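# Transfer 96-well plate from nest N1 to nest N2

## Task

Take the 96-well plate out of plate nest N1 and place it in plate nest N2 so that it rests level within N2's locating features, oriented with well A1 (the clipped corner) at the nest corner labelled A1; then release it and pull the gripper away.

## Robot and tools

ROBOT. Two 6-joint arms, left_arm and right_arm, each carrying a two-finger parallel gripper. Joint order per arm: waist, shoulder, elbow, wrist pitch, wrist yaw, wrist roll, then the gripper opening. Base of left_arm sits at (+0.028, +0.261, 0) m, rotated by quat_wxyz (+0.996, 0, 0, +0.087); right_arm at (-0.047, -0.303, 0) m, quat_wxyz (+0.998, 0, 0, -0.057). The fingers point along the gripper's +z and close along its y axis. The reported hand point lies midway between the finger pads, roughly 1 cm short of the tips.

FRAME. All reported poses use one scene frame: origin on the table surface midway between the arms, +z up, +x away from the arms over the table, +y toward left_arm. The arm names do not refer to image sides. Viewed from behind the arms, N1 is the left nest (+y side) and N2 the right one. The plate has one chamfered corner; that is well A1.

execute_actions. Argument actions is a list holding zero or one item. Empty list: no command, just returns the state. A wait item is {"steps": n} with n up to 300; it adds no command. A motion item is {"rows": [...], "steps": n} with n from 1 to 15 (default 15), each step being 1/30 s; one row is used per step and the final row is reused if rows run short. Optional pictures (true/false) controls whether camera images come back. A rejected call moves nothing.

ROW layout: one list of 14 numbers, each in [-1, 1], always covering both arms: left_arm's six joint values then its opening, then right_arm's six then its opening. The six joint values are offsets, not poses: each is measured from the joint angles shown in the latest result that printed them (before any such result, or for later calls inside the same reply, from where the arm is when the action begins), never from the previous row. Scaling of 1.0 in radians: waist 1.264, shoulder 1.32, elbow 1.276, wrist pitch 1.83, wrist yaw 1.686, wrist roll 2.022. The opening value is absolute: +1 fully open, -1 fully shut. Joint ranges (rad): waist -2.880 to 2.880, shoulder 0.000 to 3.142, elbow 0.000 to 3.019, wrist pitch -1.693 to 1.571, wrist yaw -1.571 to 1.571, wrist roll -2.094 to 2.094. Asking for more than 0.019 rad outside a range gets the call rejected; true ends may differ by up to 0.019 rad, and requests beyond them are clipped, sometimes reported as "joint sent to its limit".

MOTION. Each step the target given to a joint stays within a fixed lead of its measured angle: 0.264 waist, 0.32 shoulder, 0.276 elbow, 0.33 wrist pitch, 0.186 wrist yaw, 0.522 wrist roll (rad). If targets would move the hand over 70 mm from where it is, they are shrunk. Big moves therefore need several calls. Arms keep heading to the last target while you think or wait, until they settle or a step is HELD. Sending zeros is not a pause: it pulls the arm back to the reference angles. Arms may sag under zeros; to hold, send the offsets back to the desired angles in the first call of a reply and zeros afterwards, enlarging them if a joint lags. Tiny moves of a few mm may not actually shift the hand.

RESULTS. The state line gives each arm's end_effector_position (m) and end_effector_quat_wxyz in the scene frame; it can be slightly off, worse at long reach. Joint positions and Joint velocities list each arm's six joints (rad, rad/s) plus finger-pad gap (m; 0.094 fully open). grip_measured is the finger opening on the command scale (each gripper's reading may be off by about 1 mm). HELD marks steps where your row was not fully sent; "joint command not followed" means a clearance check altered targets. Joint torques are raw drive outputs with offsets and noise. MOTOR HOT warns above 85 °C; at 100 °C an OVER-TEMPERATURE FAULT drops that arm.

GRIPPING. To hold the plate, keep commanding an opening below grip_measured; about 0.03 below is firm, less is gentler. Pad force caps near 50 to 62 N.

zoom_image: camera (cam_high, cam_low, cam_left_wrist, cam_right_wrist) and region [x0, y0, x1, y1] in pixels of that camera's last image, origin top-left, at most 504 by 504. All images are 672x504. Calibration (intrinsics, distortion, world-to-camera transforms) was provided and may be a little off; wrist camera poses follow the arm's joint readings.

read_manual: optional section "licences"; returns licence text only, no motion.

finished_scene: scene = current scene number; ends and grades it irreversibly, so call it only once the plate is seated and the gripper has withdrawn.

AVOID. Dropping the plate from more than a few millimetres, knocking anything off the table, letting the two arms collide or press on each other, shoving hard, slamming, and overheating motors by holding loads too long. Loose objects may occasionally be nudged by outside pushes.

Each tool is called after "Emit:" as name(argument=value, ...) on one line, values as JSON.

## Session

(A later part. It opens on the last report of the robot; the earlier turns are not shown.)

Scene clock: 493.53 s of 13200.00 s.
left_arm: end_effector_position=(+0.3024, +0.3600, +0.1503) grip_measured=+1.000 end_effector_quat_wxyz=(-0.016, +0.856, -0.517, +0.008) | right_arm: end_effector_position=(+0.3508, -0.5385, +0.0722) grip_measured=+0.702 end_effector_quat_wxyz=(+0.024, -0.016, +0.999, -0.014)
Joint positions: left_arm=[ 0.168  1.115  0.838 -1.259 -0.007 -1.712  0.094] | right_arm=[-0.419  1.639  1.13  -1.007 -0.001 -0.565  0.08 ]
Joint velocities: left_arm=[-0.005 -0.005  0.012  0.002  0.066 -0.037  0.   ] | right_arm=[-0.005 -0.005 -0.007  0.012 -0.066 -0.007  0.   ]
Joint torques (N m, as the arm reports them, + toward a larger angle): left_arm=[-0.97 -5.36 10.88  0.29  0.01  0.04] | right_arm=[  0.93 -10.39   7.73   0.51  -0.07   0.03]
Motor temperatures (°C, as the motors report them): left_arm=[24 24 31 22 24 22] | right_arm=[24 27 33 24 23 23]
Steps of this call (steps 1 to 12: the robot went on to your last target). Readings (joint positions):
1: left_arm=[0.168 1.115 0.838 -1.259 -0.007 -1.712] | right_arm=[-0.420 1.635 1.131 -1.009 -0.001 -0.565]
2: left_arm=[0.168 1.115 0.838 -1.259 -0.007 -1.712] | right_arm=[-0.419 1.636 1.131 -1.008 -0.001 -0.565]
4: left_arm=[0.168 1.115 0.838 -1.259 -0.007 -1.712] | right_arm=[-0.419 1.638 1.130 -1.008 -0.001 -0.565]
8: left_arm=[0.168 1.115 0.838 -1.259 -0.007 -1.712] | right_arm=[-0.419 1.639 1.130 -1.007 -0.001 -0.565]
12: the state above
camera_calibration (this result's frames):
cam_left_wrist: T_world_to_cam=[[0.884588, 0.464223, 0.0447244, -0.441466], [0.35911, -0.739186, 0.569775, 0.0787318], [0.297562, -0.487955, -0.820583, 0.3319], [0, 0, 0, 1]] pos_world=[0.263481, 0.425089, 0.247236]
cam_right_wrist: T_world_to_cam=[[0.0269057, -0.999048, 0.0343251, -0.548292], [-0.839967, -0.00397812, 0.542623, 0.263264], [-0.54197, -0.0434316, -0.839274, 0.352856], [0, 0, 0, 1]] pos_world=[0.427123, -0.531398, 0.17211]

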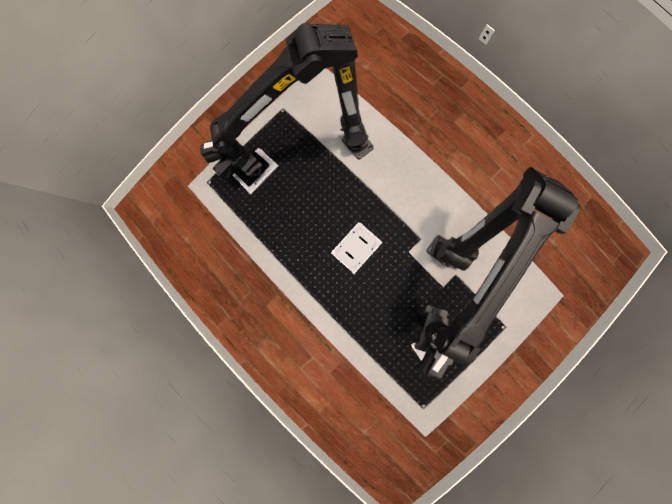

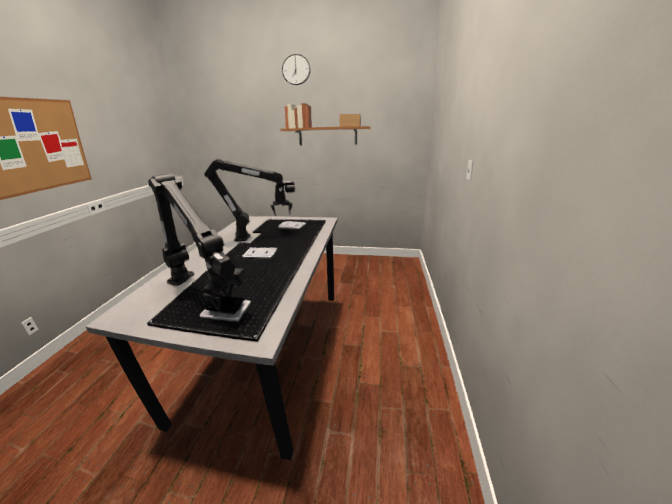

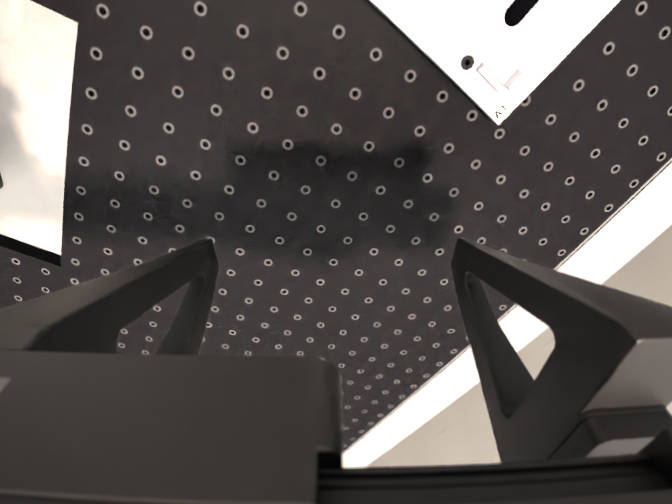

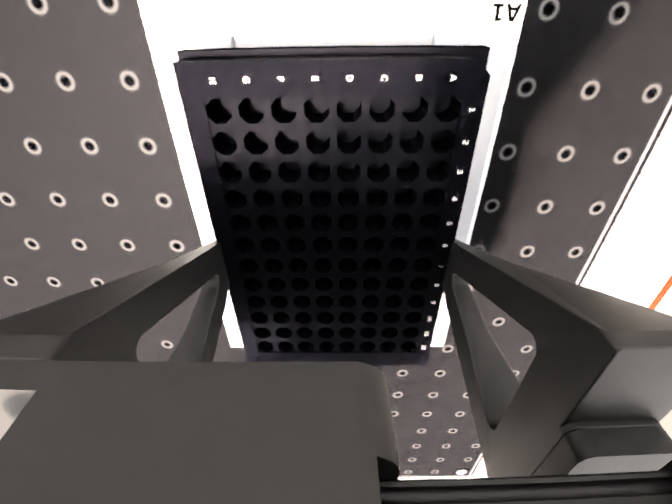

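Emit:
execute_actions(actions=[{"rows": [[0,0.003,0.01,0,0,0,1, 0.006,0.0085,0.0015,0.0065,0,0,0.675],[0,0.003,0.01,0,0,0,1, 0.004,0.0091,0.001,0.0069,0,0,0.675],[0,0.003,0.01,0,0,0,1, 0.002,0.0099,0.0004,0.0075,0,0,0.675],[0,0.003,0.01,0,0,0,1, 0,0.011,-0.0004,0.0083,0,0,0.675],[0,0.003,0.01,0,0,0,1, 0,0.0122,-0.0013,0.0092,0,0,0.675],[0,0.003,0.01,0,0,0,1, 0,0.0135,-0.0022,0.0102,0,0,0.675],[0,0.003,0.01,0,0,0,1, 0,0.0147,-0.0031,0.0111,0,0,0.675],[0,0.003,0.01,0,0,0,1, 0,0.0159,-0.004,0.012,0,0,0.675],[0,0.003,0.01,0,0,0,1, 0,0.017,-0.0048,0.0128,0,0,0.675],[0,0.003,0.01,0,0,0,1, 0,0.0178,-0.0054,0.0134,0,0,0.675],[0,0.003,0.01,0,0,0,1, 0,0.0184,-0.0059,0.0138,0,0,0.675],[0,0.003,0.01,0,0,0,1, 0,0.0186,-0.006,0.014,0,0,0.675]], "steps": 15}], pictures=false)

Emit:
execute_actions(actions=[{"steps": 10}])

Emit:
zoom_image(camera="cam_right_wrist", region=[130, 0, 330, 120])

Emit:
zoom_image(camera="cam_right_wrist", region=[340, 0, 540, 120])

Scene clock: 515.50 s of 13200.00 s.
left_arm: end_effector_position=(+0.3024, +0.3600, +0.1503) grip_measured=+1.000 end_effector_quat_wxyz=(-0.016, +0.856, -0.517, +0.008) | right_arm: end_effector_position=(+0.3493, -0.5376, +0.0639) grip_measured=+0.702 end_effector_quat_wxyz=(+0.020, -0.016, +1.000, -0.012)
Joint positions: left_arm=[ 0.168  1.115  0.838 -1.259 -0.007 -1.712  0.094] | right_arm=[-0.419  1.651  1.12  -0.994 -0.001 -0.565  0.08 ]
Joint velocities: left_arm=[-0.005 -0.015 -0.017  0.007  0.007  0.022  0.   ] | right_arm=[ 0.005  0.024  0.002  0.007 -0.037 -0.022  0.   ]
Joint torques (N m, as the arm reports them, + toward a larger angle): left_arm=[-0.93 -5.34 10.88  0.31  0.01  0.04] | right_arm=[  0.28 -10.64   7.68   0.6   -0.07   0.03]
Motor temperatures (°C, as the motors report them): left_arm=[24 24 32 22 24 22] | right_arm=[24 27 33 24 23 23]
Steps of this call (steps 1 to 15: the robot went on to your last target; steps 16 to 90: nothing new was sent; then 18.47 s passed at rest; steps 91 to 105: all 15 steps of this action). Readings (joint positions):
91: left_arm=[0.168 1.115 0.838 -1.259 -0.007 -1.712] | right_arm=[-0.419 1.639 1.130 -1.007 -0.001 -0.565]
92: left_arm=[0.168 1.115 0.838 -1.259 -0.007 -1.712] | right_arm=[-0.419 1.639 1.130 -1.007 -0.001 -0.565]
94: left_arm=[0.168 1.115 0.838 -1.259 -0.007 -1.712] | right_arm=[-0.419 1.639 1.130 -1.007 -0.001 -0.565]
98: left_arm=[0.168 1.115 0.838 -1.259 -0.007 -1.712] | right_arm=[-0.419 1.640 1.128 -1.000 -0.001 -0.565]
105: the state above

Scene clock: 515.83 s of 13200.00 s.
left_arm: end_effector_position=(+0.3024, +0.3600, +0.1503) grip_measured=+1.000 end_effector_quat_wxyz=(-0.016, +0.856, -0.517, +0.008) | right_arm: end_effector_position=(+0.3493, -0.5376, +0.0631) grip_measured=+0.702 end_effector_quat_wxyz=(+0.019, -0.016, +1.000, -0.011)
Joint positions: left_arm=[ 0.168  1.115  0.838 -1.259 -0.007 -1.712  0.094] | right_arm=[-0.419  1.652  1.12  -0.994 -0.001 -0.565  0.08 ]
Joint velocities: left_arm=[ 0.005 -0.005 -0.007  0.017  0.022  0.051  0.   ] | right_arm=[-0.005  0.005  0.012 -0.022 -0.037 -0.022 -0.   ]
Joint torques (N m, as the arm reports them, + toward a larger angle): left_arm=[-0.99 -5.4  10.87  0.3   0.01  0.04] | right_arm=[  0.33 -10.49   7.57   0.49  -0.07   0.03]
Motor temperatures (°C, as the motors report them): left_arm=[24 24 32 22 24 22] | right_arm=[24 27 33 24 23 23]
Steps of this call (steps 1 to 10: the robot went on to your last target). Readings (joint positions):
1: left_arm=[0.168 1.115 0.838 -1.259 -0.007 -1.712] | right_arm=[-0.419 1.651 1.120 -0.994 -0.001 -0.565]
2: left_arm=[0.168 1.115 0.838 -1.259 -0.007 -1.712] | right_arm=[-0.419 1.652 1.120 -0.994 -0.001 -0.565]
4: left_arm=[0.168 1.115 0.838 -1.259 -0.007 -1.712] | right_arm=[-0.419 1.652 1.120 -0.994 -0.001 -0.565]
8: left_arm=[0.168 1.115 0.838 -1.259 -0.007 -1.712] | right_arm=[-0.419 1.652 1.120 -0.994 -0.001 -0.565]
10: the state above
camera_calibration (this result's frames):
cam_left_wrist: T_world_to_cam=[[0.884588, 0.464223, 0.0447244, -0.441466], [0.35911, -0.739186, 0.569775, 0.0787318], [0.297562, -0.487955, -0.820583, 0.3319], [0, 0, 0, 1]] pos_world=[0.263481, 0.425089, 0.247236]
cam_right_wrist: T_world_to_cam=[[0.0271668, -0.999203, 0.0292572, -0.546884], [-0.835483, -0.00662652, 0.549477, 0.263496], [-0.548845, -0.0393714, -0.834997, 0.34873], [0, 0, 0, 1]] pos_world=[0.426402, -0.530972, 0.162404]

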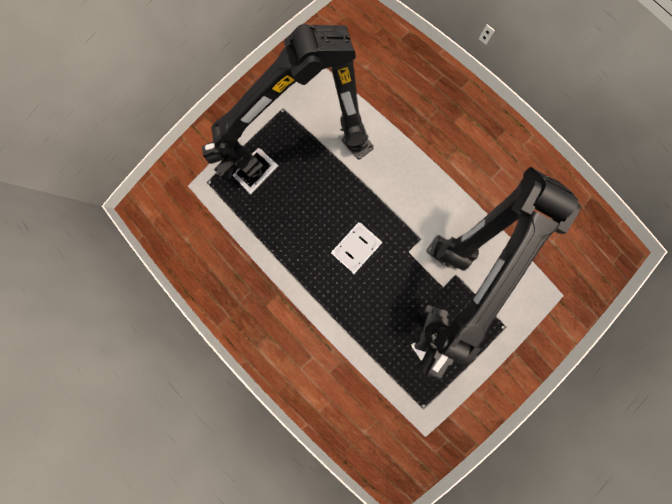

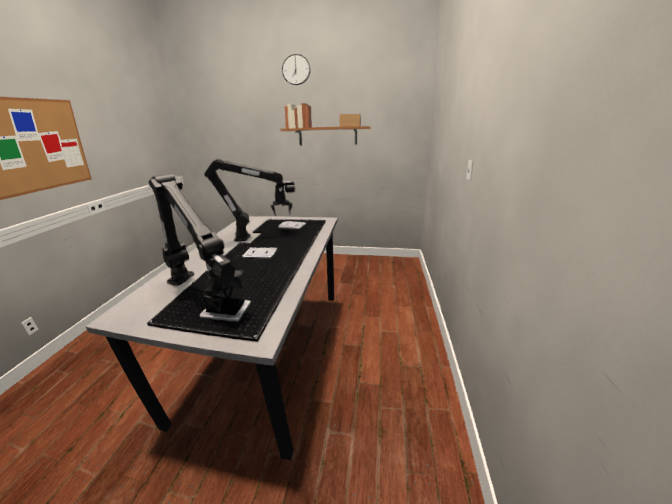

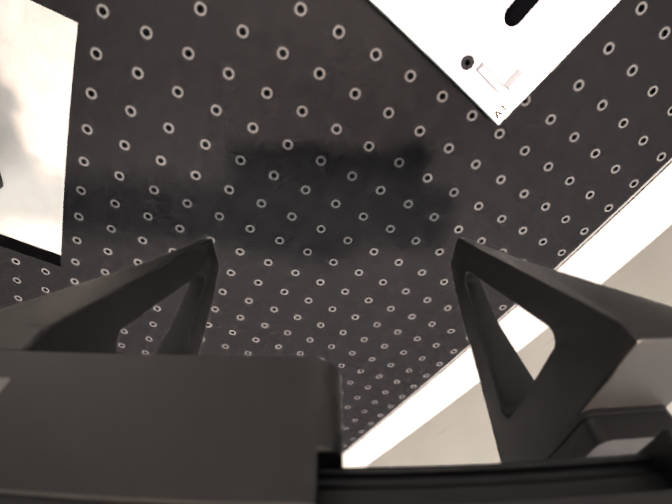

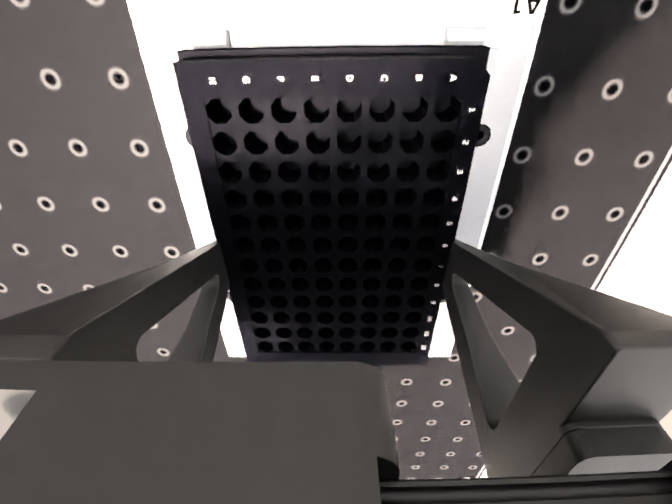

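Region (130, 0, 330, 120) of cam_right_wrist's 672x504 image, scaled by 2.520, with more detail than that image has; it fills the top 302 rows of this view, and the rest is white.

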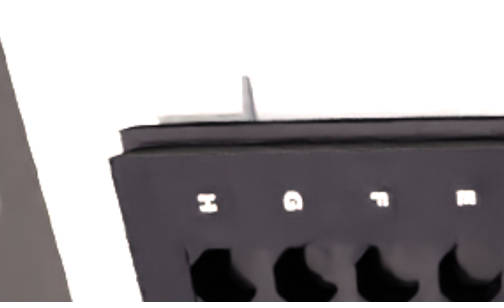

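Region (340, 0, 540, 120) of cam_right_wrist's 672x504 image, scaled by 2.520, with more detail than that image has; it fills the top 302 rows of this view, and the rest is white.

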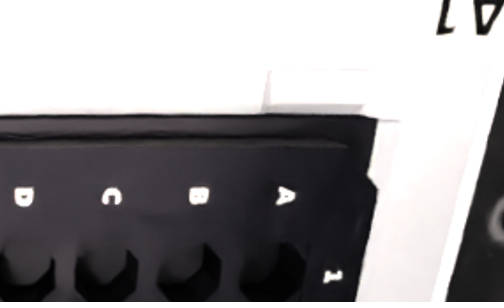

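Emit:
execute_actions(actions=[{"rows": [[0,0.003,0.01,0,0,0,1, -0.002,0.008,0.001,0.006,0,-0.001,0.675],[0,0.003,0.01,0,0,0,1, -0.004,0.008,0.0008,0.006,0,-0.002,0.675],[0,0.003,0.01,0,0,0,1, -0.006,0.008,0.0006,0.006,0,-0.003,0.675],[0,0.003,0.01,0,0,0,1, -0.008,0.008,0.0004,0.006,0,-0.004,0.675],[0,0.003,0.01,0,0,0,1, -0.009,0.008,0.0002,0.006,0,-0.005,0.675],[0,0.003,0.01,0,0,0,1, -0.01,0.008,0,0.006,0,-0.0055,0.675],[0,0.003,0.01,0,0,0,1, -0.0107,0.008,0,0.006,0,-0.006,0.675],[0,0.003,0.01,0,0,0,1, -0.0113,0.008,0,0.006,0,-0.0065,0.675],[0,0.003,0.01,0,0,0,1, -0.0118,0.008,0,0.006,0,-0.007,0.675],[0,0.003,0.01,0,0,0,1, -0.0122,0.008,0,0.006,0,-0.0074,0.675]], "steps": 15}], pictures=false)

Emit:
execute_actions(actions=[{"steps": 8}])

Emit:
zoom_image(camera="cam_right_wrist", region=[130, 0, 330, 160])

Emit:
zoom_image(camera="cam_right_wrist", region=[340, 0, 540, 160])

Scene clock: 527.73 s of 13200.00 s.
left_arm: end_effector_position=(+0.3024, +0.3600, +0.1503) grip_measured=+1.000 end_effector_quat_wxyz=(-0.016, +0.856, -0.517, +0.008) | right_arm: end_effector_position=(+0.3485, -0.5388, +0.0631) grip_measured=+0.702 end_effector_quat_wxyz=(+0.019, -0.017, +1.000, -0.012)
Joint positions: left_arm=[ 0.168  1.115  0.838 -1.259 -0.007 -1.712  0.094] | right_arm=[-0.422  1.652  1.12  -0.994 -0.001 -0.571  0.08 ]
Joint velocities: left_arm=[ 0.005 -0.015  0.017  0.007 -0.037 -0.095  0.   ] | right_arm=[-0.024  0.005  0.007 -0.012  0.007 -0.081  0.   ]
Joint torques (N m, as the arm reports them, + toward a larger angle): left_arm=[-0.95 -5.36 10.88  0.28  0.    0.04] | right_arm=[ -0.43 -10.57   7.45   0.45  -0.08  -0.07]
Motor temperatures (°C, as the motors report them): left_arm=[24 24 32 22 24 22] | right_arm=[24 27 33 24 23 23]
Steps of this call (steps 1 to 15: the robot went on to your last target; steps 16 to 90: nothing new was sent; then 8.40 s passed at rest; steps 91 to 105: all 15 steps of this action). Readings (joint positions):
91: left_arm=[0.168 1.115 0.838 -1.259 -0.007 -1.712] | right_arm=[-0.419 1.652 1.120 -0.994 -0.001 -0.565]
92: left_arm=[0.168 1.115 0.838 -1.259 -0.007 -1.712] | right_arm=[-0.419 1.652 1.120 -0.994 -0.001 -0.565]
94: left_arm=[0.168 1.115 0.838 -1.259 -0.007 -1.712] | right_arm=[-0.419 1.652 1.120 -0.994 -0.001 -0.565]
98: left_arm=[0.168 1.115 0.838 -1.259 -0.007 -1.712] | right_arm=[-0.419 1.652 1.120 -0.994 -0.001 -0.567]
105: the state above

Scene clock: 528.00 s of 13200.00 s.
left_arm: end_effector_position=(+0.3024, +0.3600, +0.1503) grip_measured=+1.000 end_effector_quat_wxyz=(-0.016, +0.856, -0.517, +0.008) | right_arm: end_effector_position=(+0.3484, -0.5389, +0.0631) grip_measured=+0.702 end_effector_quat_wxyz=(+0.019, -0.017, +1.000, -0.012)
Joint positions: left_arm=[ 0.168  1.115  0.838 -1.259 -0.007 -1.712  0.094] | right_arm=[-0.422  1.652  1.12  -0.994 -0.001 -0.572  0.08 ]
Joint velocities: left_arm=[-0.015  0.005 -0.002 -0.002  0.007 -0.007  0.   ] | right_arm=[-0.005  0.005  0.002  0.002 -0.022 -0.022 -0.   ]
Joint torques (N m, as the arm reports them, + toward a larger angle): left_arm=[-0.93 -5.39 10.87  0.3   0.    0.04] | right_arm=[ -0.84 -10.6    7.48   0.46  -0.08  -0.1 ]
Motor temperatures (°C, as the motors report them): left_arm=[24 24 32 22 24 22] | right_arm=[24 27 33 24 23 23]
Steps of this call (steps 1 to 8: the robot went on to your last target). Readings (joint positions):
1: left_arm=[0.168 1.115 0.838 -1.259 -0.007 -1.712] | right_arm=[-0.422 1.652 1.120 -0.994 -0.001 -0.571]
2: left_arm=[0.168 1.115 0.838 -1.259 -0.007 -1.712] | right_arm=[-0.422 1.652 1.120 -0.994 -0.001 -0.571]
4: left_arm=[0.168 1.115 0.838 -1.259 -0.007 -1.712] | right_arm=[-0.422 1.652 1.120 -0.994 -0.001 -0.572]
8: the state above
camera_calibration (this result's frames):
cam_left_wrist: T_world_to_cam=[[0.884588, 0.464223, 0.0447244, -0.441466], [0.35911, -0.739186, 0.569775, 0.0787318], [0.297562, -0.487955, -0.820583, 0.3319], [0, 0, 0, 1]] pos_world=[0.263481, 0.425089, 0.247236]
cam_right_wrist: T_world_to_cam=[[0.0302137, -0.999108, 0.0295076, -0.549247], [-0.83538, -0.00903055, 0.549599, 0.261474], [-0.548843, -0.0412555, -0.834907, 0.347212], [0, 0, 0, 1]] pos_world=[0.425589, -0.532071, 0.162391]

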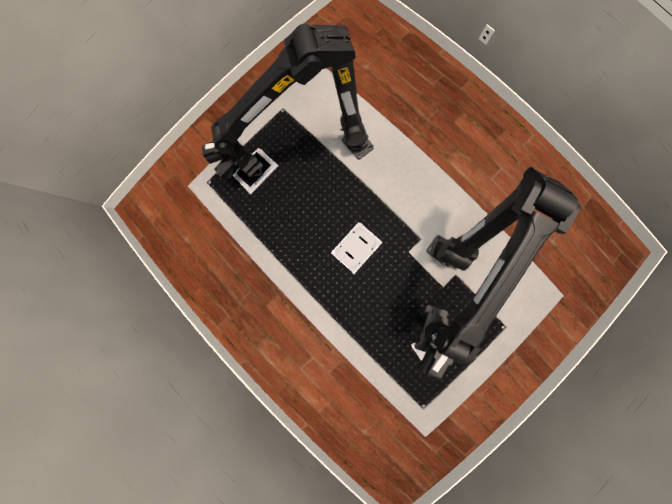

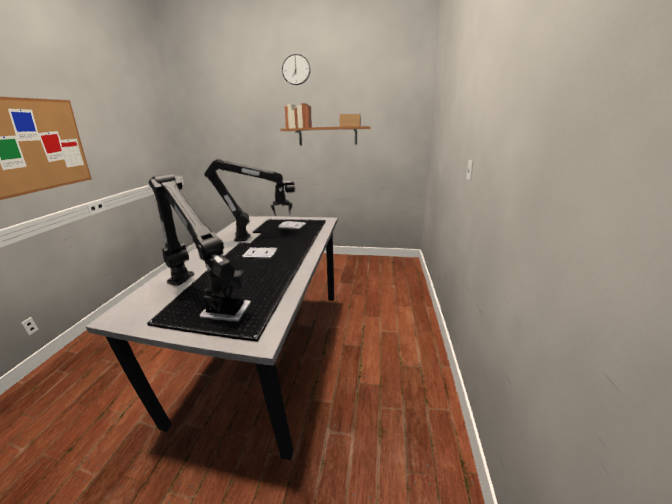

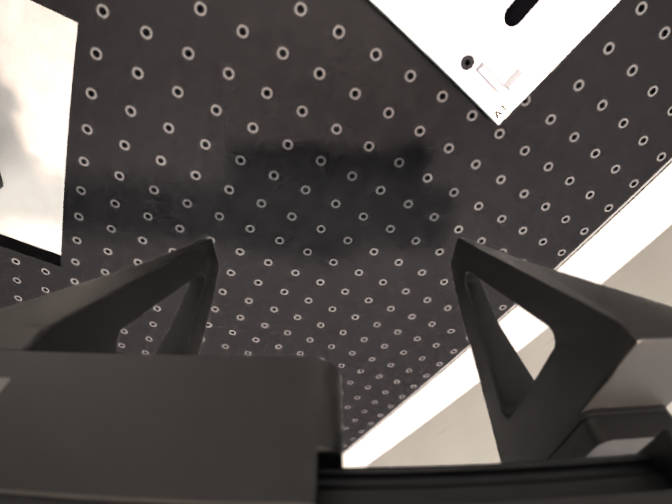

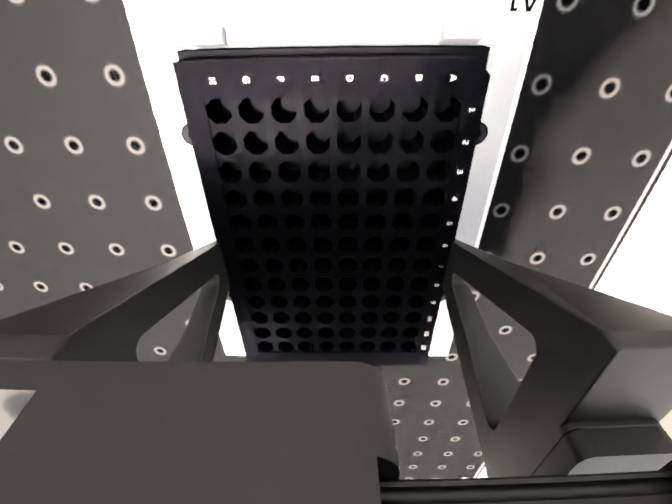

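Region (130, 0, 330, 160) of cam_right_wrist's 672x504 image, scaled by 2.520, with more detail than that image has; it fills the top 403 rows of this view, and the rest is white.

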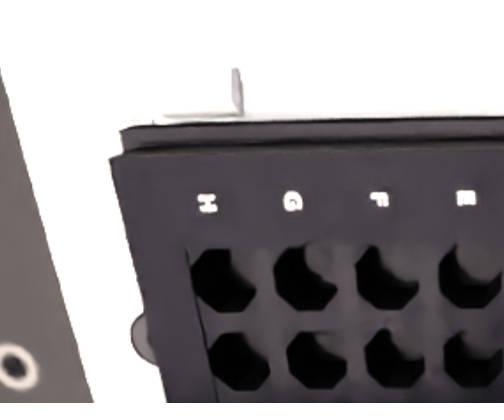

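Region (340, 0, 540, 160) of cam_right_wrist's 672x504 image, scaled by 2.520, with more detail than that image has; it fills the top 403 rows of this view, and the rest is white.

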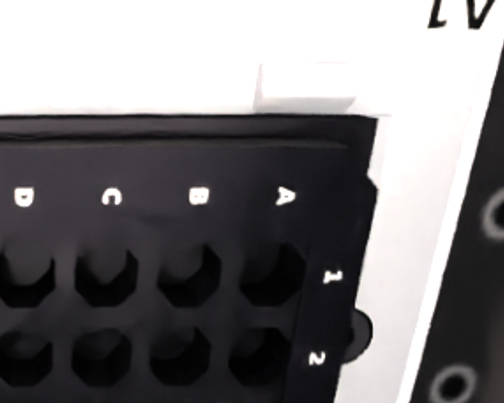

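Emit:
execute_actions(actions=[{"rows": [[0,0.003,0.01,0,0,0,1, -0.006,0.0096,-0.0001,0.0057,0,-0.002,0.675],[0,0.003,0.01,0,0,0,1, -0.004,0.0099,-0.0004,0.0062,0,-0.001,0.675],[0,0.003,0.01,0,0,0,1, -0.002,0.0103,-0.0008,0.0069,0,0,0.675],[0,0.003,0.01,0,0,0,1, 0,0.0108,-0.0014,0.0079,0,0,0.675],[0,0.003,0.01,0,0,0,1, 0,0.0115,-0.0021,0.0091,0,0,0.675],[0,0.003,0.01,0,0,0,1, 0,0.0122,-0.0028,0.0104,0,0,0.675],[0,0.003,0.01,0,0,0,1, 0,0.0129,-0.0036,0.0118,0,0,0.675],[0,0.003,0.01,0,0,0,1, 0,0.0137,-0.0044,0.0131,0,0,0.675],[0,0.003,0.01,0,0,0,1, 0,0.0144,-0.0052,0.0145,0,0,0.675],[0,0.003,0.01,0,0,0,1, 0,0.0151,-0.0059,0.0158,0,0,0.675],[0,0.003,0.01,0,0,0,1, 0,0.0158,-0.0066,0.017,0,0,0.675],[0,0.003,0.01,0,0,0,1, 0,0.0163,-0.0072,0.018,0,0,0.675],[0,0.003,0.01,0,0,0,1, 0,0.0167,-0.0076,0.0187,0,0,0.675],[0,0.003,0.01,0,0,0,1, 0,0.017,-0.0079,0.0192,0,0,0.675],[0,0.003,0.01,0,0,0,1, 0,0.0171,-0.008,0.0194,0,0,0.675]], "steps": 15}], pictures=false)

Emit:
execute_actions(actions=[{"steps": 12}])

Emit:
zoom_image(camera="cam_right_wrist", region=[130, 0, 330, 160])

Emit:
zoom_image(camera="cam_right_wrist", region=[340, 0, 540, 160])

Scene clock: 538.97 s of 13200.00 s.
left_arm: end_effector_position=(+0.3024, +0.3600, +0.1503) grip_measured=+1.000 end_effector_quat_wxyz=(-0.016, +0.856, -0.517, +0.008) | right_arm: end_effector_position=(+0.3481, -0.5387, +0.0568) grip_measured=+0.702 end_effector_quat_wxyz=(+0.021, -0.018, +1.000, -0.012)
Joint positions: left_arm=[ 0.168  1.115  0.838 -1.259 -0.007 -1.712  0.094] | right_arm=[-0.422  1.659  1.109 -0.974 -0.001 -0.572  0.08 ]
Joint velocities: left_arm=[-0.005 -0.005  0.007 -0.012  0.037 -0.037  0.   ] | right_arm=[ 0.005  0.015 -0.032  0.032  0.007  0.066 -0.   ]
Joint torques (N m, as the arm reports them, + toward a larger angle): left_arm=[-1.   -5.36 10.89  0.31  0.01  0.04] | right_arm=[  0.22 -10.11   7.53   0.44  -0.07  -0.04]
Motor temperatures (°C, as the motors report them): left_arm=[24 24 32 22 24 22] | right_arm=[24 27 33 24 23 23]
Steps of this call (steps 1 to 15: the robot went on to your last target; steps 16 to 90: nothing new was sent; then 7.47 s passed at rest; steps 91 to 105: all 15 steps of this action). Readings (joint positions):
91: left_arm=[0.168 1.115 0.838 -1.259 -0.007 -1.712] | right_arm=[-0.422 1.652 1.120 -0.994 -0.001 -0.572]
92: left_arm=[0.168 1.115 0.838 -1.259 -0.007 -1.712] | right_arm=[-0.422 1.652 1.120 -0.994 -0.001 -0.572]
94: left_arm=[0.168 1.115 0.838 -1.259 -0.007 -1.712] | right_arm=[-0.422 1.652 1.120 -0.993 -0.001 -0.572]
98: left_arm=[0.168 1.115 0.838 -1.259 -0.007 -1.712] | right_arm=[-0.422 1.652 1.116 -0.986 -0.001 -0.572]
105: the state above

Scene clock: 539.37 s of 13200.00 s.
left_arm: end_effector_position=(+0.3024, +0.3600, +0.1503) grip_measured=+1.000 end_effector_quat_wxyz=(-0.016, +0.856, -0.517, +0.008) | right_arm: end_effector_position=(+0.3482, -0.5387, +0.0564) grip_measured=+0.702 end_effector_quat_wxyz=(+0.021, -0.018, +1.000, -0.012)
Joint positions: left_arm=[ 0.168  1.115  0.838 -1.259 -0.007 -1.712  0.094] | right_arm=[-0.422  1.659  1.109 -0.973 -0.001 -0.572  0.08 ]
Joint velocities: left_arm=[-0.024 -0.015  0.007  0.012  0.037 -0.066  0.   ] | right_arm=[-0.024  0.015  0.002 -0.007  0.066  0.037 -0.001]
Joint torques (N m, as the arm reports them, + toward a larger angle): left_arm=[-0.95 -5.36 10.87  0.3   0.01  0.04] | right_arm=[  0.28 -10.19   7.46   0.61  -0.07   0.03]
Motor temperatures (°C, as the motors report them): left_arm=[24 24 32 22 24 22] | right_arm=[24 27 33 24 23 23]
Steps of this call (steps 1 to 12: the robot went on to your last target). Readings (joint positions):
1: left_arm=[0.168 1.115 0.838 -1.259 -0.007 -1.712] | right_arm=[-0.422 1.659 1.109 -0.973 -0.001 -0.572]
2: left_arm=[0.168 1.115 0.838 -1.259 -0.007 -1.712] | right_arm=[-0.422 1.659 1.109 -0.973 -0.001 -0.572]
4: left_arm=[0.168 1.115 0.838 -1.259 -0.007 -1.712] | right_arm=[-0.422 1.659 1.109 -0.973 -0.001 -0.572]
8: left_arm=[0.168 1.115 0.838 -1.259 -0.007 -1.712] | right_arm=[-0.422 1.659 1.109 -0.973 -0.001 -0.572]
12: the state above
camera_calibration (this result's frames):
cam_left_wrist: T_world_to_cam=[[0.884588, 0.464223, 0.0447244, -0.441466], [0.35911, -0.739186, 0.569775, 0.0787318], [0.297562, -0.487955, -0.820583, 0.3319], [0, 0, 0, 1]] pos_world=[0.263481, 0.425089, 0.247236]
cam_right_wrist: T_world_to_cam=[[0.0305475, -0.99907, 0.030431, -0.548955], [-0.836557, -0.00889269, 0.547807, 0.265518], [-0.547027, -0.0421914, -0.836051, 0.340416], [0, 0, 0, 1]] pos_world=[0.425107, -0.531721, 0.155858]

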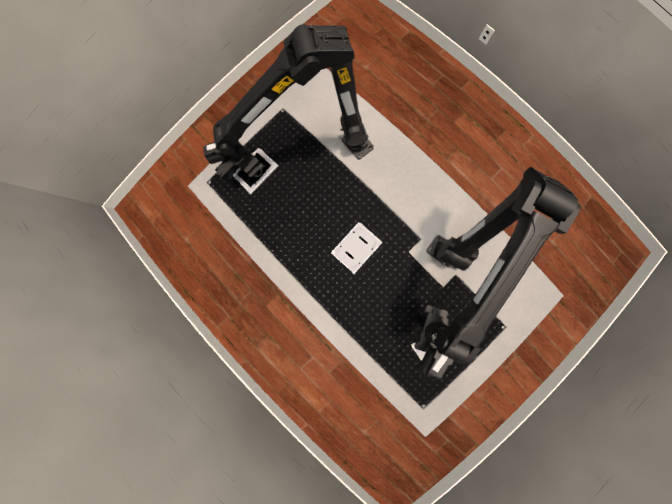

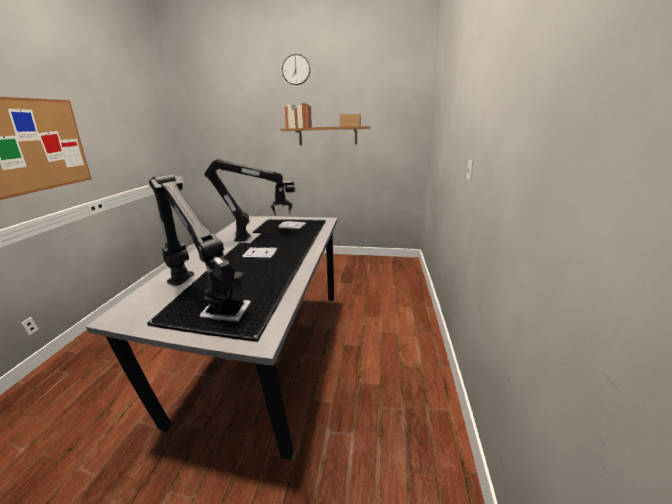

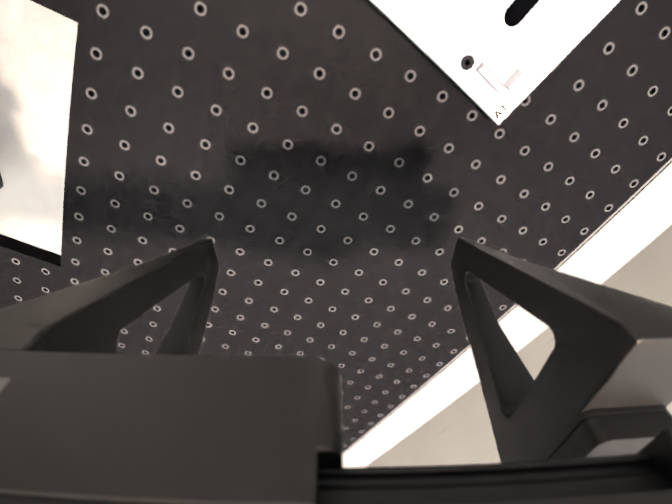

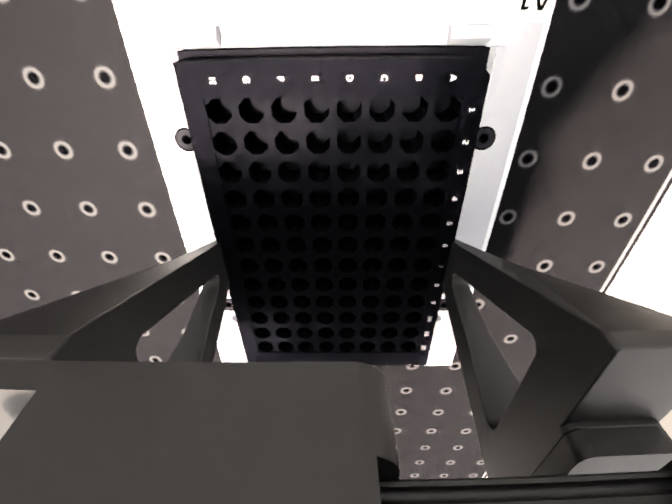

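Region (130, 0, 330, 160) of cam_right_wrist's 672x504 image, scaled by 2.520, with more detail than that image has; it fills the top 403 rows of this view, and the rest is white.

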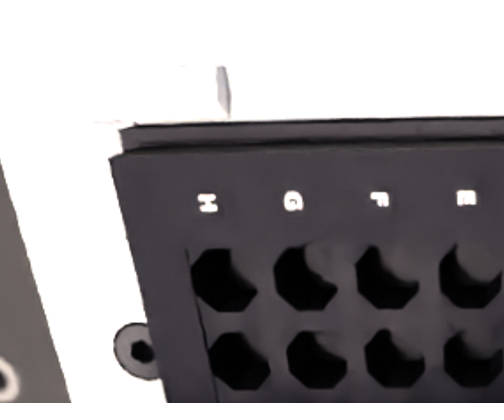

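Region (340, 0, 540, 160) of cam_right_wrist's 672x504 image, scaled by 2.520, with more detail than that image has; it fills the top 403 rows of this view, and the rest is white.

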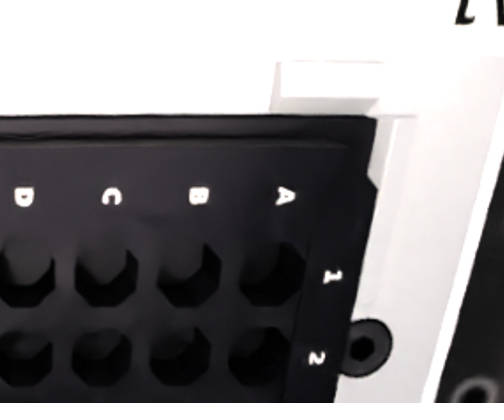

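Emit:
execute_actions(actions=[{"rows": [[0,0.003,0.01,0,0,0,1, 0,0.0125,0.0005,0.0075,0,0,0.675],[0,0.003,0.01,0,0,0,1, 0,0.013,0.0005,0.0075,0,0,0.675],[0,0.003,0.01,0,0,0,1, 0,0.0135,0.0005,0.0075,0,0,0.675],[0,0.003,0.01,0,0,0,1, 0,0.014,0.0005,0.0075,0,0,0.675],[0,0.003,0.01,0,0,0,1, 0,0.0145,0.0005,0.0075,0,0,0.675],[0,0.003,0.01,0,0,0,1, 0,0.015,0.0005,0.0075,0,0,0.675],[0,0.003,0.01,0,0,0,1, 0,0.0155,0.0005,0.0075,0,0,0.675],[0,0.003,0.01,0,0,0,1, 0,0.016,0.0005,0.0075,0,0,0.675],[0,0.003,0.01,0,0,0,1, 0,0.0165,0.0005,0.0075,0,0,0.675],[0,0.003,0.01,0,0,0,1, 0,0.017,0.0005,0.0075,0,0,0.675]], "steps": 15}])

Emit:
zoom_image(camera="cam_low", region=[185, 280, 265, 330])

Emit:
zoom_image(camera="cam_right_wrist", region=[190, 260, 490, 380])

Scene clock: 544.87 s of 13200.00 s.
left_arm: end_effector_position=(+0.3024, +0.3600, +0.1503) grip_measured=+1.000 end_effector_quat_wxyz=(-0.016, +0.856, -0.517, +0.008) | right_arm: end_effector_position=(+0.3482, -0.5387, +0.0564) grip_measured=+0.702 end_effector_quat_wxyz=(+0.021, -0.018, +1.000, -0.012)
Joint positions: left_arm=[ 0.168  1.115  0.838 -1.259 -0.007 -1.712  0.094] | right_arm=[-0.422  1.659  1.109 -0.973 -0.001 -0.572  0.08 ]
Joint velocities: left_arm=[-0.005 -0.015 -0.032  0.002 -0.095  0.007  0.   ] | right_arm=[-0.015 -0.005  0.007  0.002  0.022 -0.007 -0.001]
Joint torques (N m, as the arm reports them, + toward a larger angle): left_arm=[-0.98 -5.39 10.87  0.3   0.01  0.04] | right_arm=[ 0.29 -9.8   7.45  0.56 -0.07  0.03]
Motor temperatures (°C, as the motors report them): left_arm=[24 24 32 22 24 22] | right_arm=[24 27 32 24 23 23]
Steps of this call (steps 1 to 15: the robot went on to your last target; steps 16 to 90: nothing new was sent; then 2.00 s passed at rest; steps 91 to 105: all 15 steps of this action). Readings (joint positions):
91: left_arm=[0.168 1.115 0.838 -1.259 -0.007 -1.712] | right_arm=[-0.422 1.659 1.109 -0.973 -0.001 -0.572]
92: left_arm=[0.168 1.115 0.838 -1.259 -0.007 -1.712] | right_arm=[-0.422 1.659 1.109 -0.973 -0.001 -0.572]
94: left_arm=[0.168 1.115 0.838 -1.259 -0.007 -1.712] | right_arm=[-0.422 1.659 1.109 -0.973 -0.001 -0.572]
98: left_arm=[0.168 1.115 0.838 -1.259 -0.007 -1.712] | right_arm=[-0.422 1.659 1.109 -0.973 -0.001 -0.572]
105: the state above
camera_calibration (this result's frames):
cam_left_wrist: T_world_to_cam=[[0.884588, 0.464223, 0.0447244, -0.441466], [0.35911, -0.739186, 0.569775, 0.0787318], [0.297562, -0.487955, -0.820583, 0.3319], [0, 0, 0, 1]] pos_world=[0.263481, 0.425089, 0.247236]
cam_right_wrist: T_world_to_cam=[[0.0305475, -0.99907, 0.030431, -0.548955], [-0.836557, -0.00889269, 0.547807, 0.265518], [-0.547027, -0.0421914, -0.836051, 0.340416], [0, 0, 0, 1]] pos_world=[0.425107, -0.531721, 0.155858]

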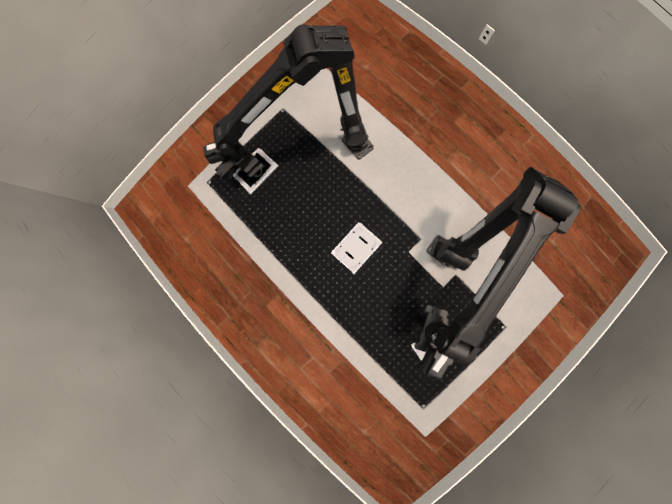

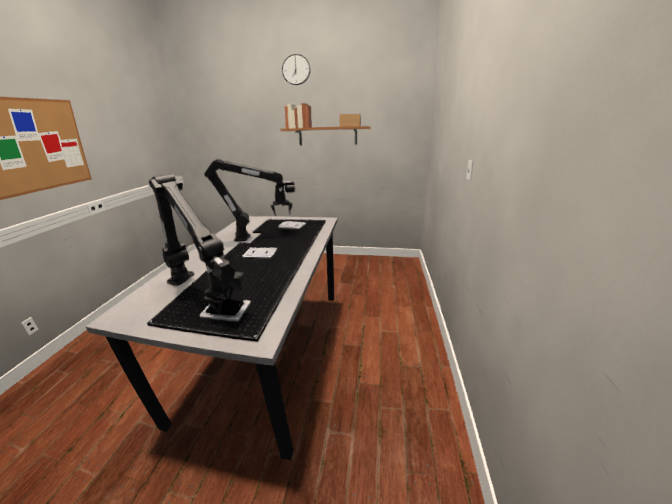

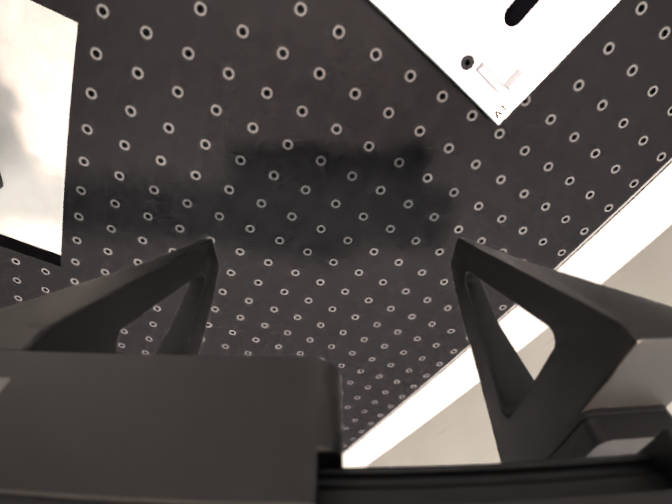

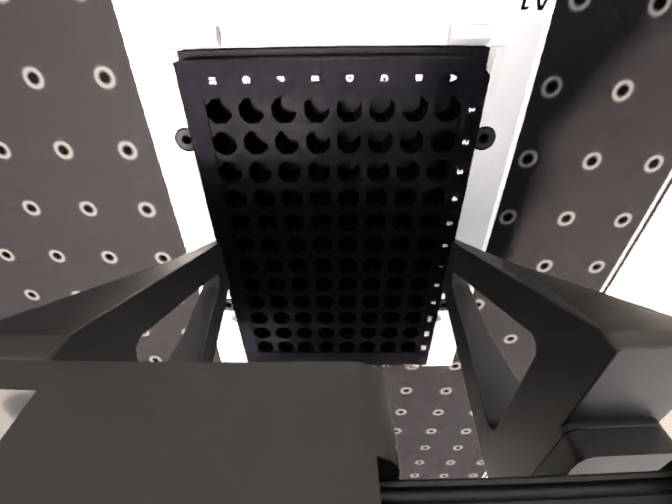

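Region (185, 280, 265, 330) of cam_low's 672x504 image, scaled by 6.300, with more detail than that image has; it fills the top 315 rows of this view, and the rest is white.

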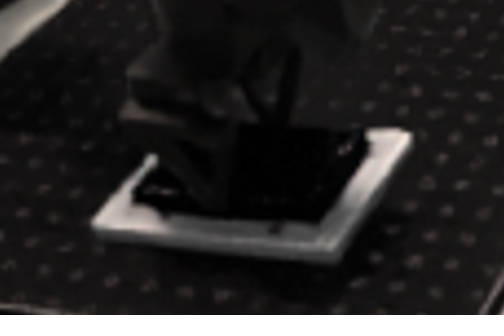

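Region (190, 260, 490, 380) of cam_right_wrist's 672x504 image, scaled by 1.680, with more detail than that image has; it fills the top 202 rows of this view, and the rest is white.

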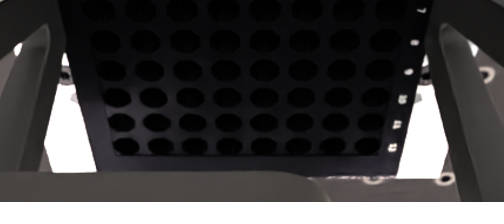

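Emit:
execute_actions(actions=[{"rows": [[0,0.003,0.01,0,0,0,1, 0,0.014,0.0005,0.006,0,0,0.68],[0,0.003,0.01,0,0,0,1, 0,0.012,0.0005,0.005,0,0,0.685],[0,0.003,0.01,0,0,0,1, 0,0.0106,0.0005,0.004,0,0,0.69],[0,0.003,0.01,0,0,0,1, 0,0.0106,0.0005,0.004,0,0,0.695],[0,0.003,0.01,0,0,0,1, 0,0.0106,0.0005,0.004,0,0,0.70],[0,0.003,0.01,0,0,0,1, 0,0.0106,0.0005,0.004,0,0,0.704],[0,0.003,0.01,0,0,0,1, 0,0.0106,0.0005,0.004,0,0,0.708],[0,0.003,0.01,0,0,0,1, 0,0.0106,0.0005,0.004,0,0,0.712],[0,0.003,0.01,0,0,0,1, 0,0.0106,0.0005,0.004,0,0,0.716],[0,0.003,0.01,0,0,0,1, 0,0.0106,0.0005,0.004,0,0,0.72],[0,0.003,0.01,0,0,0,1, 0,0.0106,0.0005,0.004,0,0,0.723],[0,0.003,0.01,0,0,0,1, 0,0.0106,0.0005,0.004,0,0,0.726],[0,0.003,0.01,0,0,0,1, 0,0.0106,0.0005,0.004,0,0,0.729],[0,0.003,0.01,0,0,0,1, 0,0.0106,0.0005,0.004,0,0,0.732],[0,0.003,0.01,0,0,0,1, 0,0.0106,0.0005,0.004,0,0,0.735]], "steps": 15}], pictures=false)

Emit:
execute_actions(actions=[{"rows": [[0,0,0,0,0,0,1, 0,0.009,0.0005,0.004,0,0,0.738],[0,0,0,0,0,0,1, 0,0.009,0.0005,0.004,0,0,0.741],[0,0,0,0,0,0,1, 0,0.009,0.0005,0.004,0,0,0.745],[0,0,0,0,0,0,1, 0,0.009,0.0005,0.004,0,0,0.75],[0,0,0,0,0,0,1, 0,0.009,0.0005,0.004,0,0,0.755],[0,0,0,0,0,0,1, 0,0.009,0.0005,0.004,0,0,0.76],[0,0,0,0,0,0,1, 0,0.009,0.0005,0.004,0,0,0.765],[0,0,0,0,0,0,1, 0,0.009,0.0005,0.004,0,0,0.77],[0,0,0,0,0,0,1, 0,0.009,0.0005,0.004,0,0,0.775],[0,0,0,0,0,0,1, 0,0.009,0.0005,0.004,0,0,0.78]], "steps": 15}])

Emit:
zoom_image(camera="cam_right_wrist", region=[130, 0, 330, 160])

Emit:
zoom_image(camera="cam_right_wrist", region=[340, 0, 540, 160])

Scene clock: 557.00 s of 13200.00 s.
left_arm: end_effector_position=(+0.3024, +0.3600, +0.1503) grip_measured=+1.000 end_effector_quat_wxyz=(-0.016, +0.856, -0.517, +0.008) | right_arm: end_effector_position=(+0.3482, -0.5387, +0.0564) grip_measured=+0.739 end_effector_quat_wxyz=(+0.021, -0.018, +1.000, -0.012)
Joint positions: left_arm=[ 0.168  1.115  0.838 -1.259 -0.007 -1.712  0.094] | right_arm=[-0.422  1.659  1.109 -0.973 -0.001 -0.572  0.082]
Joint velocities: left_arm=[-0.005 -0.005  0.007 -0.007 -0.007 -0.022  0.   ] | right_arm=[-0.005  0.005  0.027  0.012  0.007  0.037  0.001]
Joint torques (N m, as the arm reports them, + toward a larger angle): left_arm=[-0.96 -5.38 10.88  0.3   0.01  0.04] | right_arm=[  0.31 -10.44   7.45   0.32  -0.07   0.03]
Motor temperatures (°C, as the motors report them): left_arm=[24 24 32 22 24 22] | right_arm=[24 27 32 24 23 23]
Steps of this call (steps 1 to 15: the robot went on to your last target; steps 16 to 90: nothing new was sent; then 8.63 s passed at rest; steps 91 to 105: all 15 steps of this action). Readings (joint positions):
91: left_arm=[0.168 1.115 0.838 -1.259 -0.007 -1.712] | right_arm=[-0.422 1.659 1.109 -0.973 -0.001 -0.572]
92: left_arm=[0.168 1.115 0.838 -1.259 -0.007 -1.712] | right_arm=[-0.422 1.659 1.109 -0.973 -0.001 -0.572]
94: left_arm=[0.168 1.115 0.838 -1.259 -0.007 -1.712] | right_arm=[-0.422 1.659 1.109 -0.973 -0.001 -0.572]
98: left_arm=[0.168 1.115 0.838 -1.259 -0.007 -1.712] | right_arm=[-0.422 1.659 1.109 -0.973 -0.001 -0.572]
105: the state above

Scene clock: 557.50 s of 13200.00 s.
left_arm: end_effector_position=(+0.3024, +0.3600, +0.1503) grip_measured=+1.000 end_effector_quat_wxyz=(-0.016, +0.856, -0.517, +0.008) | right_arm: end_effector_position=(+0.3482, -0.5387, +0.0564) grip_measured=+0.778 end_effector_quat_wxyz=(+0.021, -0.018, +1.000, -0.012)
Joint positions: left_arm=[ 0.168  1.115  0.838 -1.259 -0.007 -1.712  0.094] | right_arm=[-0.422  1.659  1.109 -0.973 -0.001 -0.572  0.084]
Joint velocities: left_arm=[-0.005 -0.005 -0.037 -0.012 -0.081 -0.007  0.   ] | right_arm=[-0.005  0.005  0.002 -0.007  0.037 -0.007 -0.   ]
Joint torques (N m, as the arm reports them, + toward a larger angle): left_arm=[-0.97 -5.73  9.75  0.29  0.    0.04] | right_arm=[ -0.27 -10.59   7.25   0.33  -0.07   0.02]
Motor temperatures (°C, as the motors report them): left_arm=[24 24 32 22 24 22] | right_arm=[24 27 32 24 23 23]
Steps of this call (steps 1 to 15: all 15 steps of this action). Readings (joint positions):
1: left_arm=[0.168 1.115 0.838 -1.259 -0.007 -1.712] | right_arm=[-0.422 1.659 1.109 -0.973 -0.001 -0.572]
2: left_arm=[0.168 1.115 0.838 -1.259 -0.007 -1.712] | right_arm=[-0.422 1.659 1.109 -0.973 -0.001 -0.572]
4: left_arm=[0.168 1.115 0.838 -1.259 -0.007 -1.712] | right_arm=[-0.422 1.659 1.109 -0.973 -0.001 -0.572]
8: left_arm=[0.168 1.115 0.838 -1.259 -0.007 -1.712] | right_arm=[-0.422 1.659 1.109 -0.973 -0.001 -0.572]
15: the state above
camera_calibration (this result's frames):
cam_left_wrist: T_world_to_cam=[[0.884588, 0.464223, 0.0447244, -0.441466], [0.35911, -0.739186, 0.569775, 0.0787318], [0.297562, -0.487955, -0.820583, 0.3319], [0, 0, 0, 1]] pos_world=[0.263481, 0.425089, 0.247236]
cam_right_wrist: T_world_to_cam=[[0.0305475, -0.99907, 0.030431, -0.548955], [-0.836557, -0.00889269, 0.547807, 0.265518], [-0.547027, -0.0421914, -0.836051, 0.340416], [0, 0, 0, 1]] pos_world=[0.425107, -0.531721, 0.155858]

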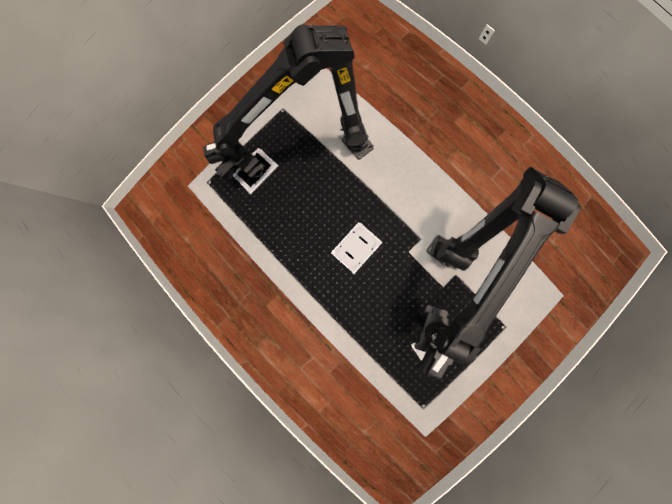

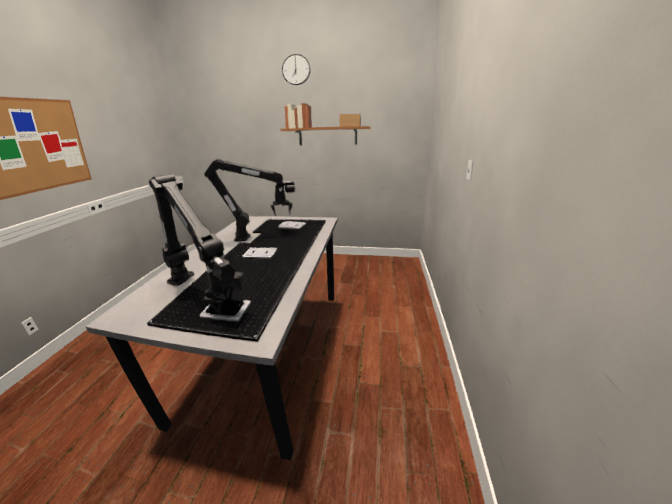

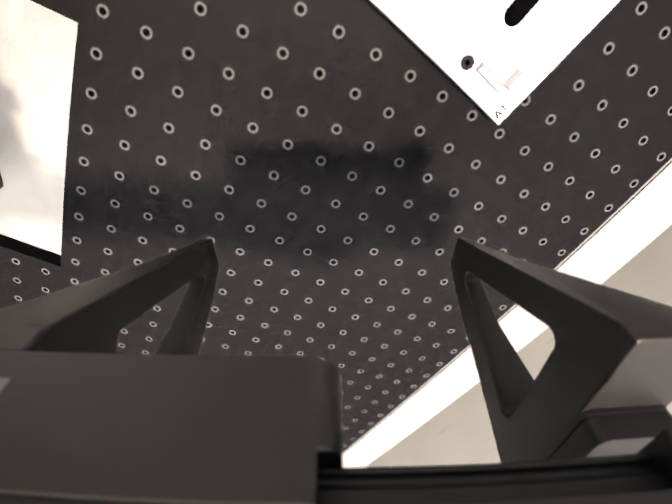

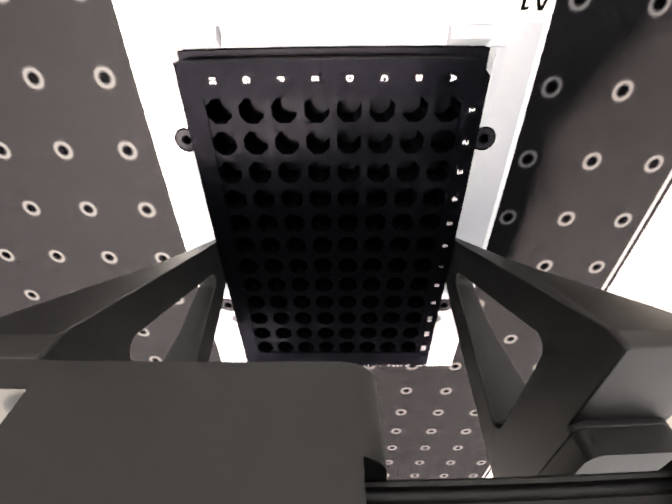

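Region (130, 0, 330, 160) of cam_right_wrist's 672x504 image, scaled by 2.520, with more detail than that image has; it fills the top 403 rows of this view, and the rest is white.

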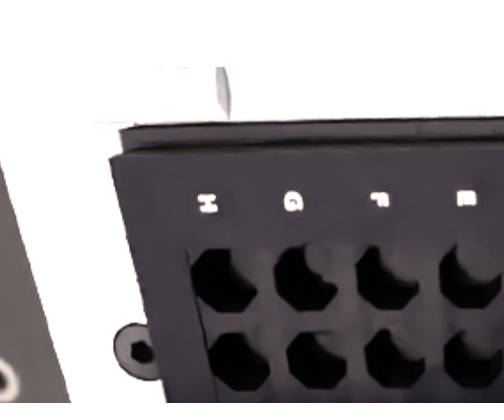

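Region (340, 0, 540, 160) of cam_right_wrist's 672x504 image, scaled by 2.520, with more detail than that image has; it fills the top 403 rows of this view, and the rest is white.

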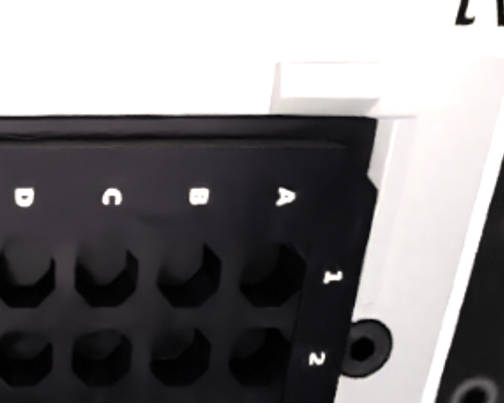

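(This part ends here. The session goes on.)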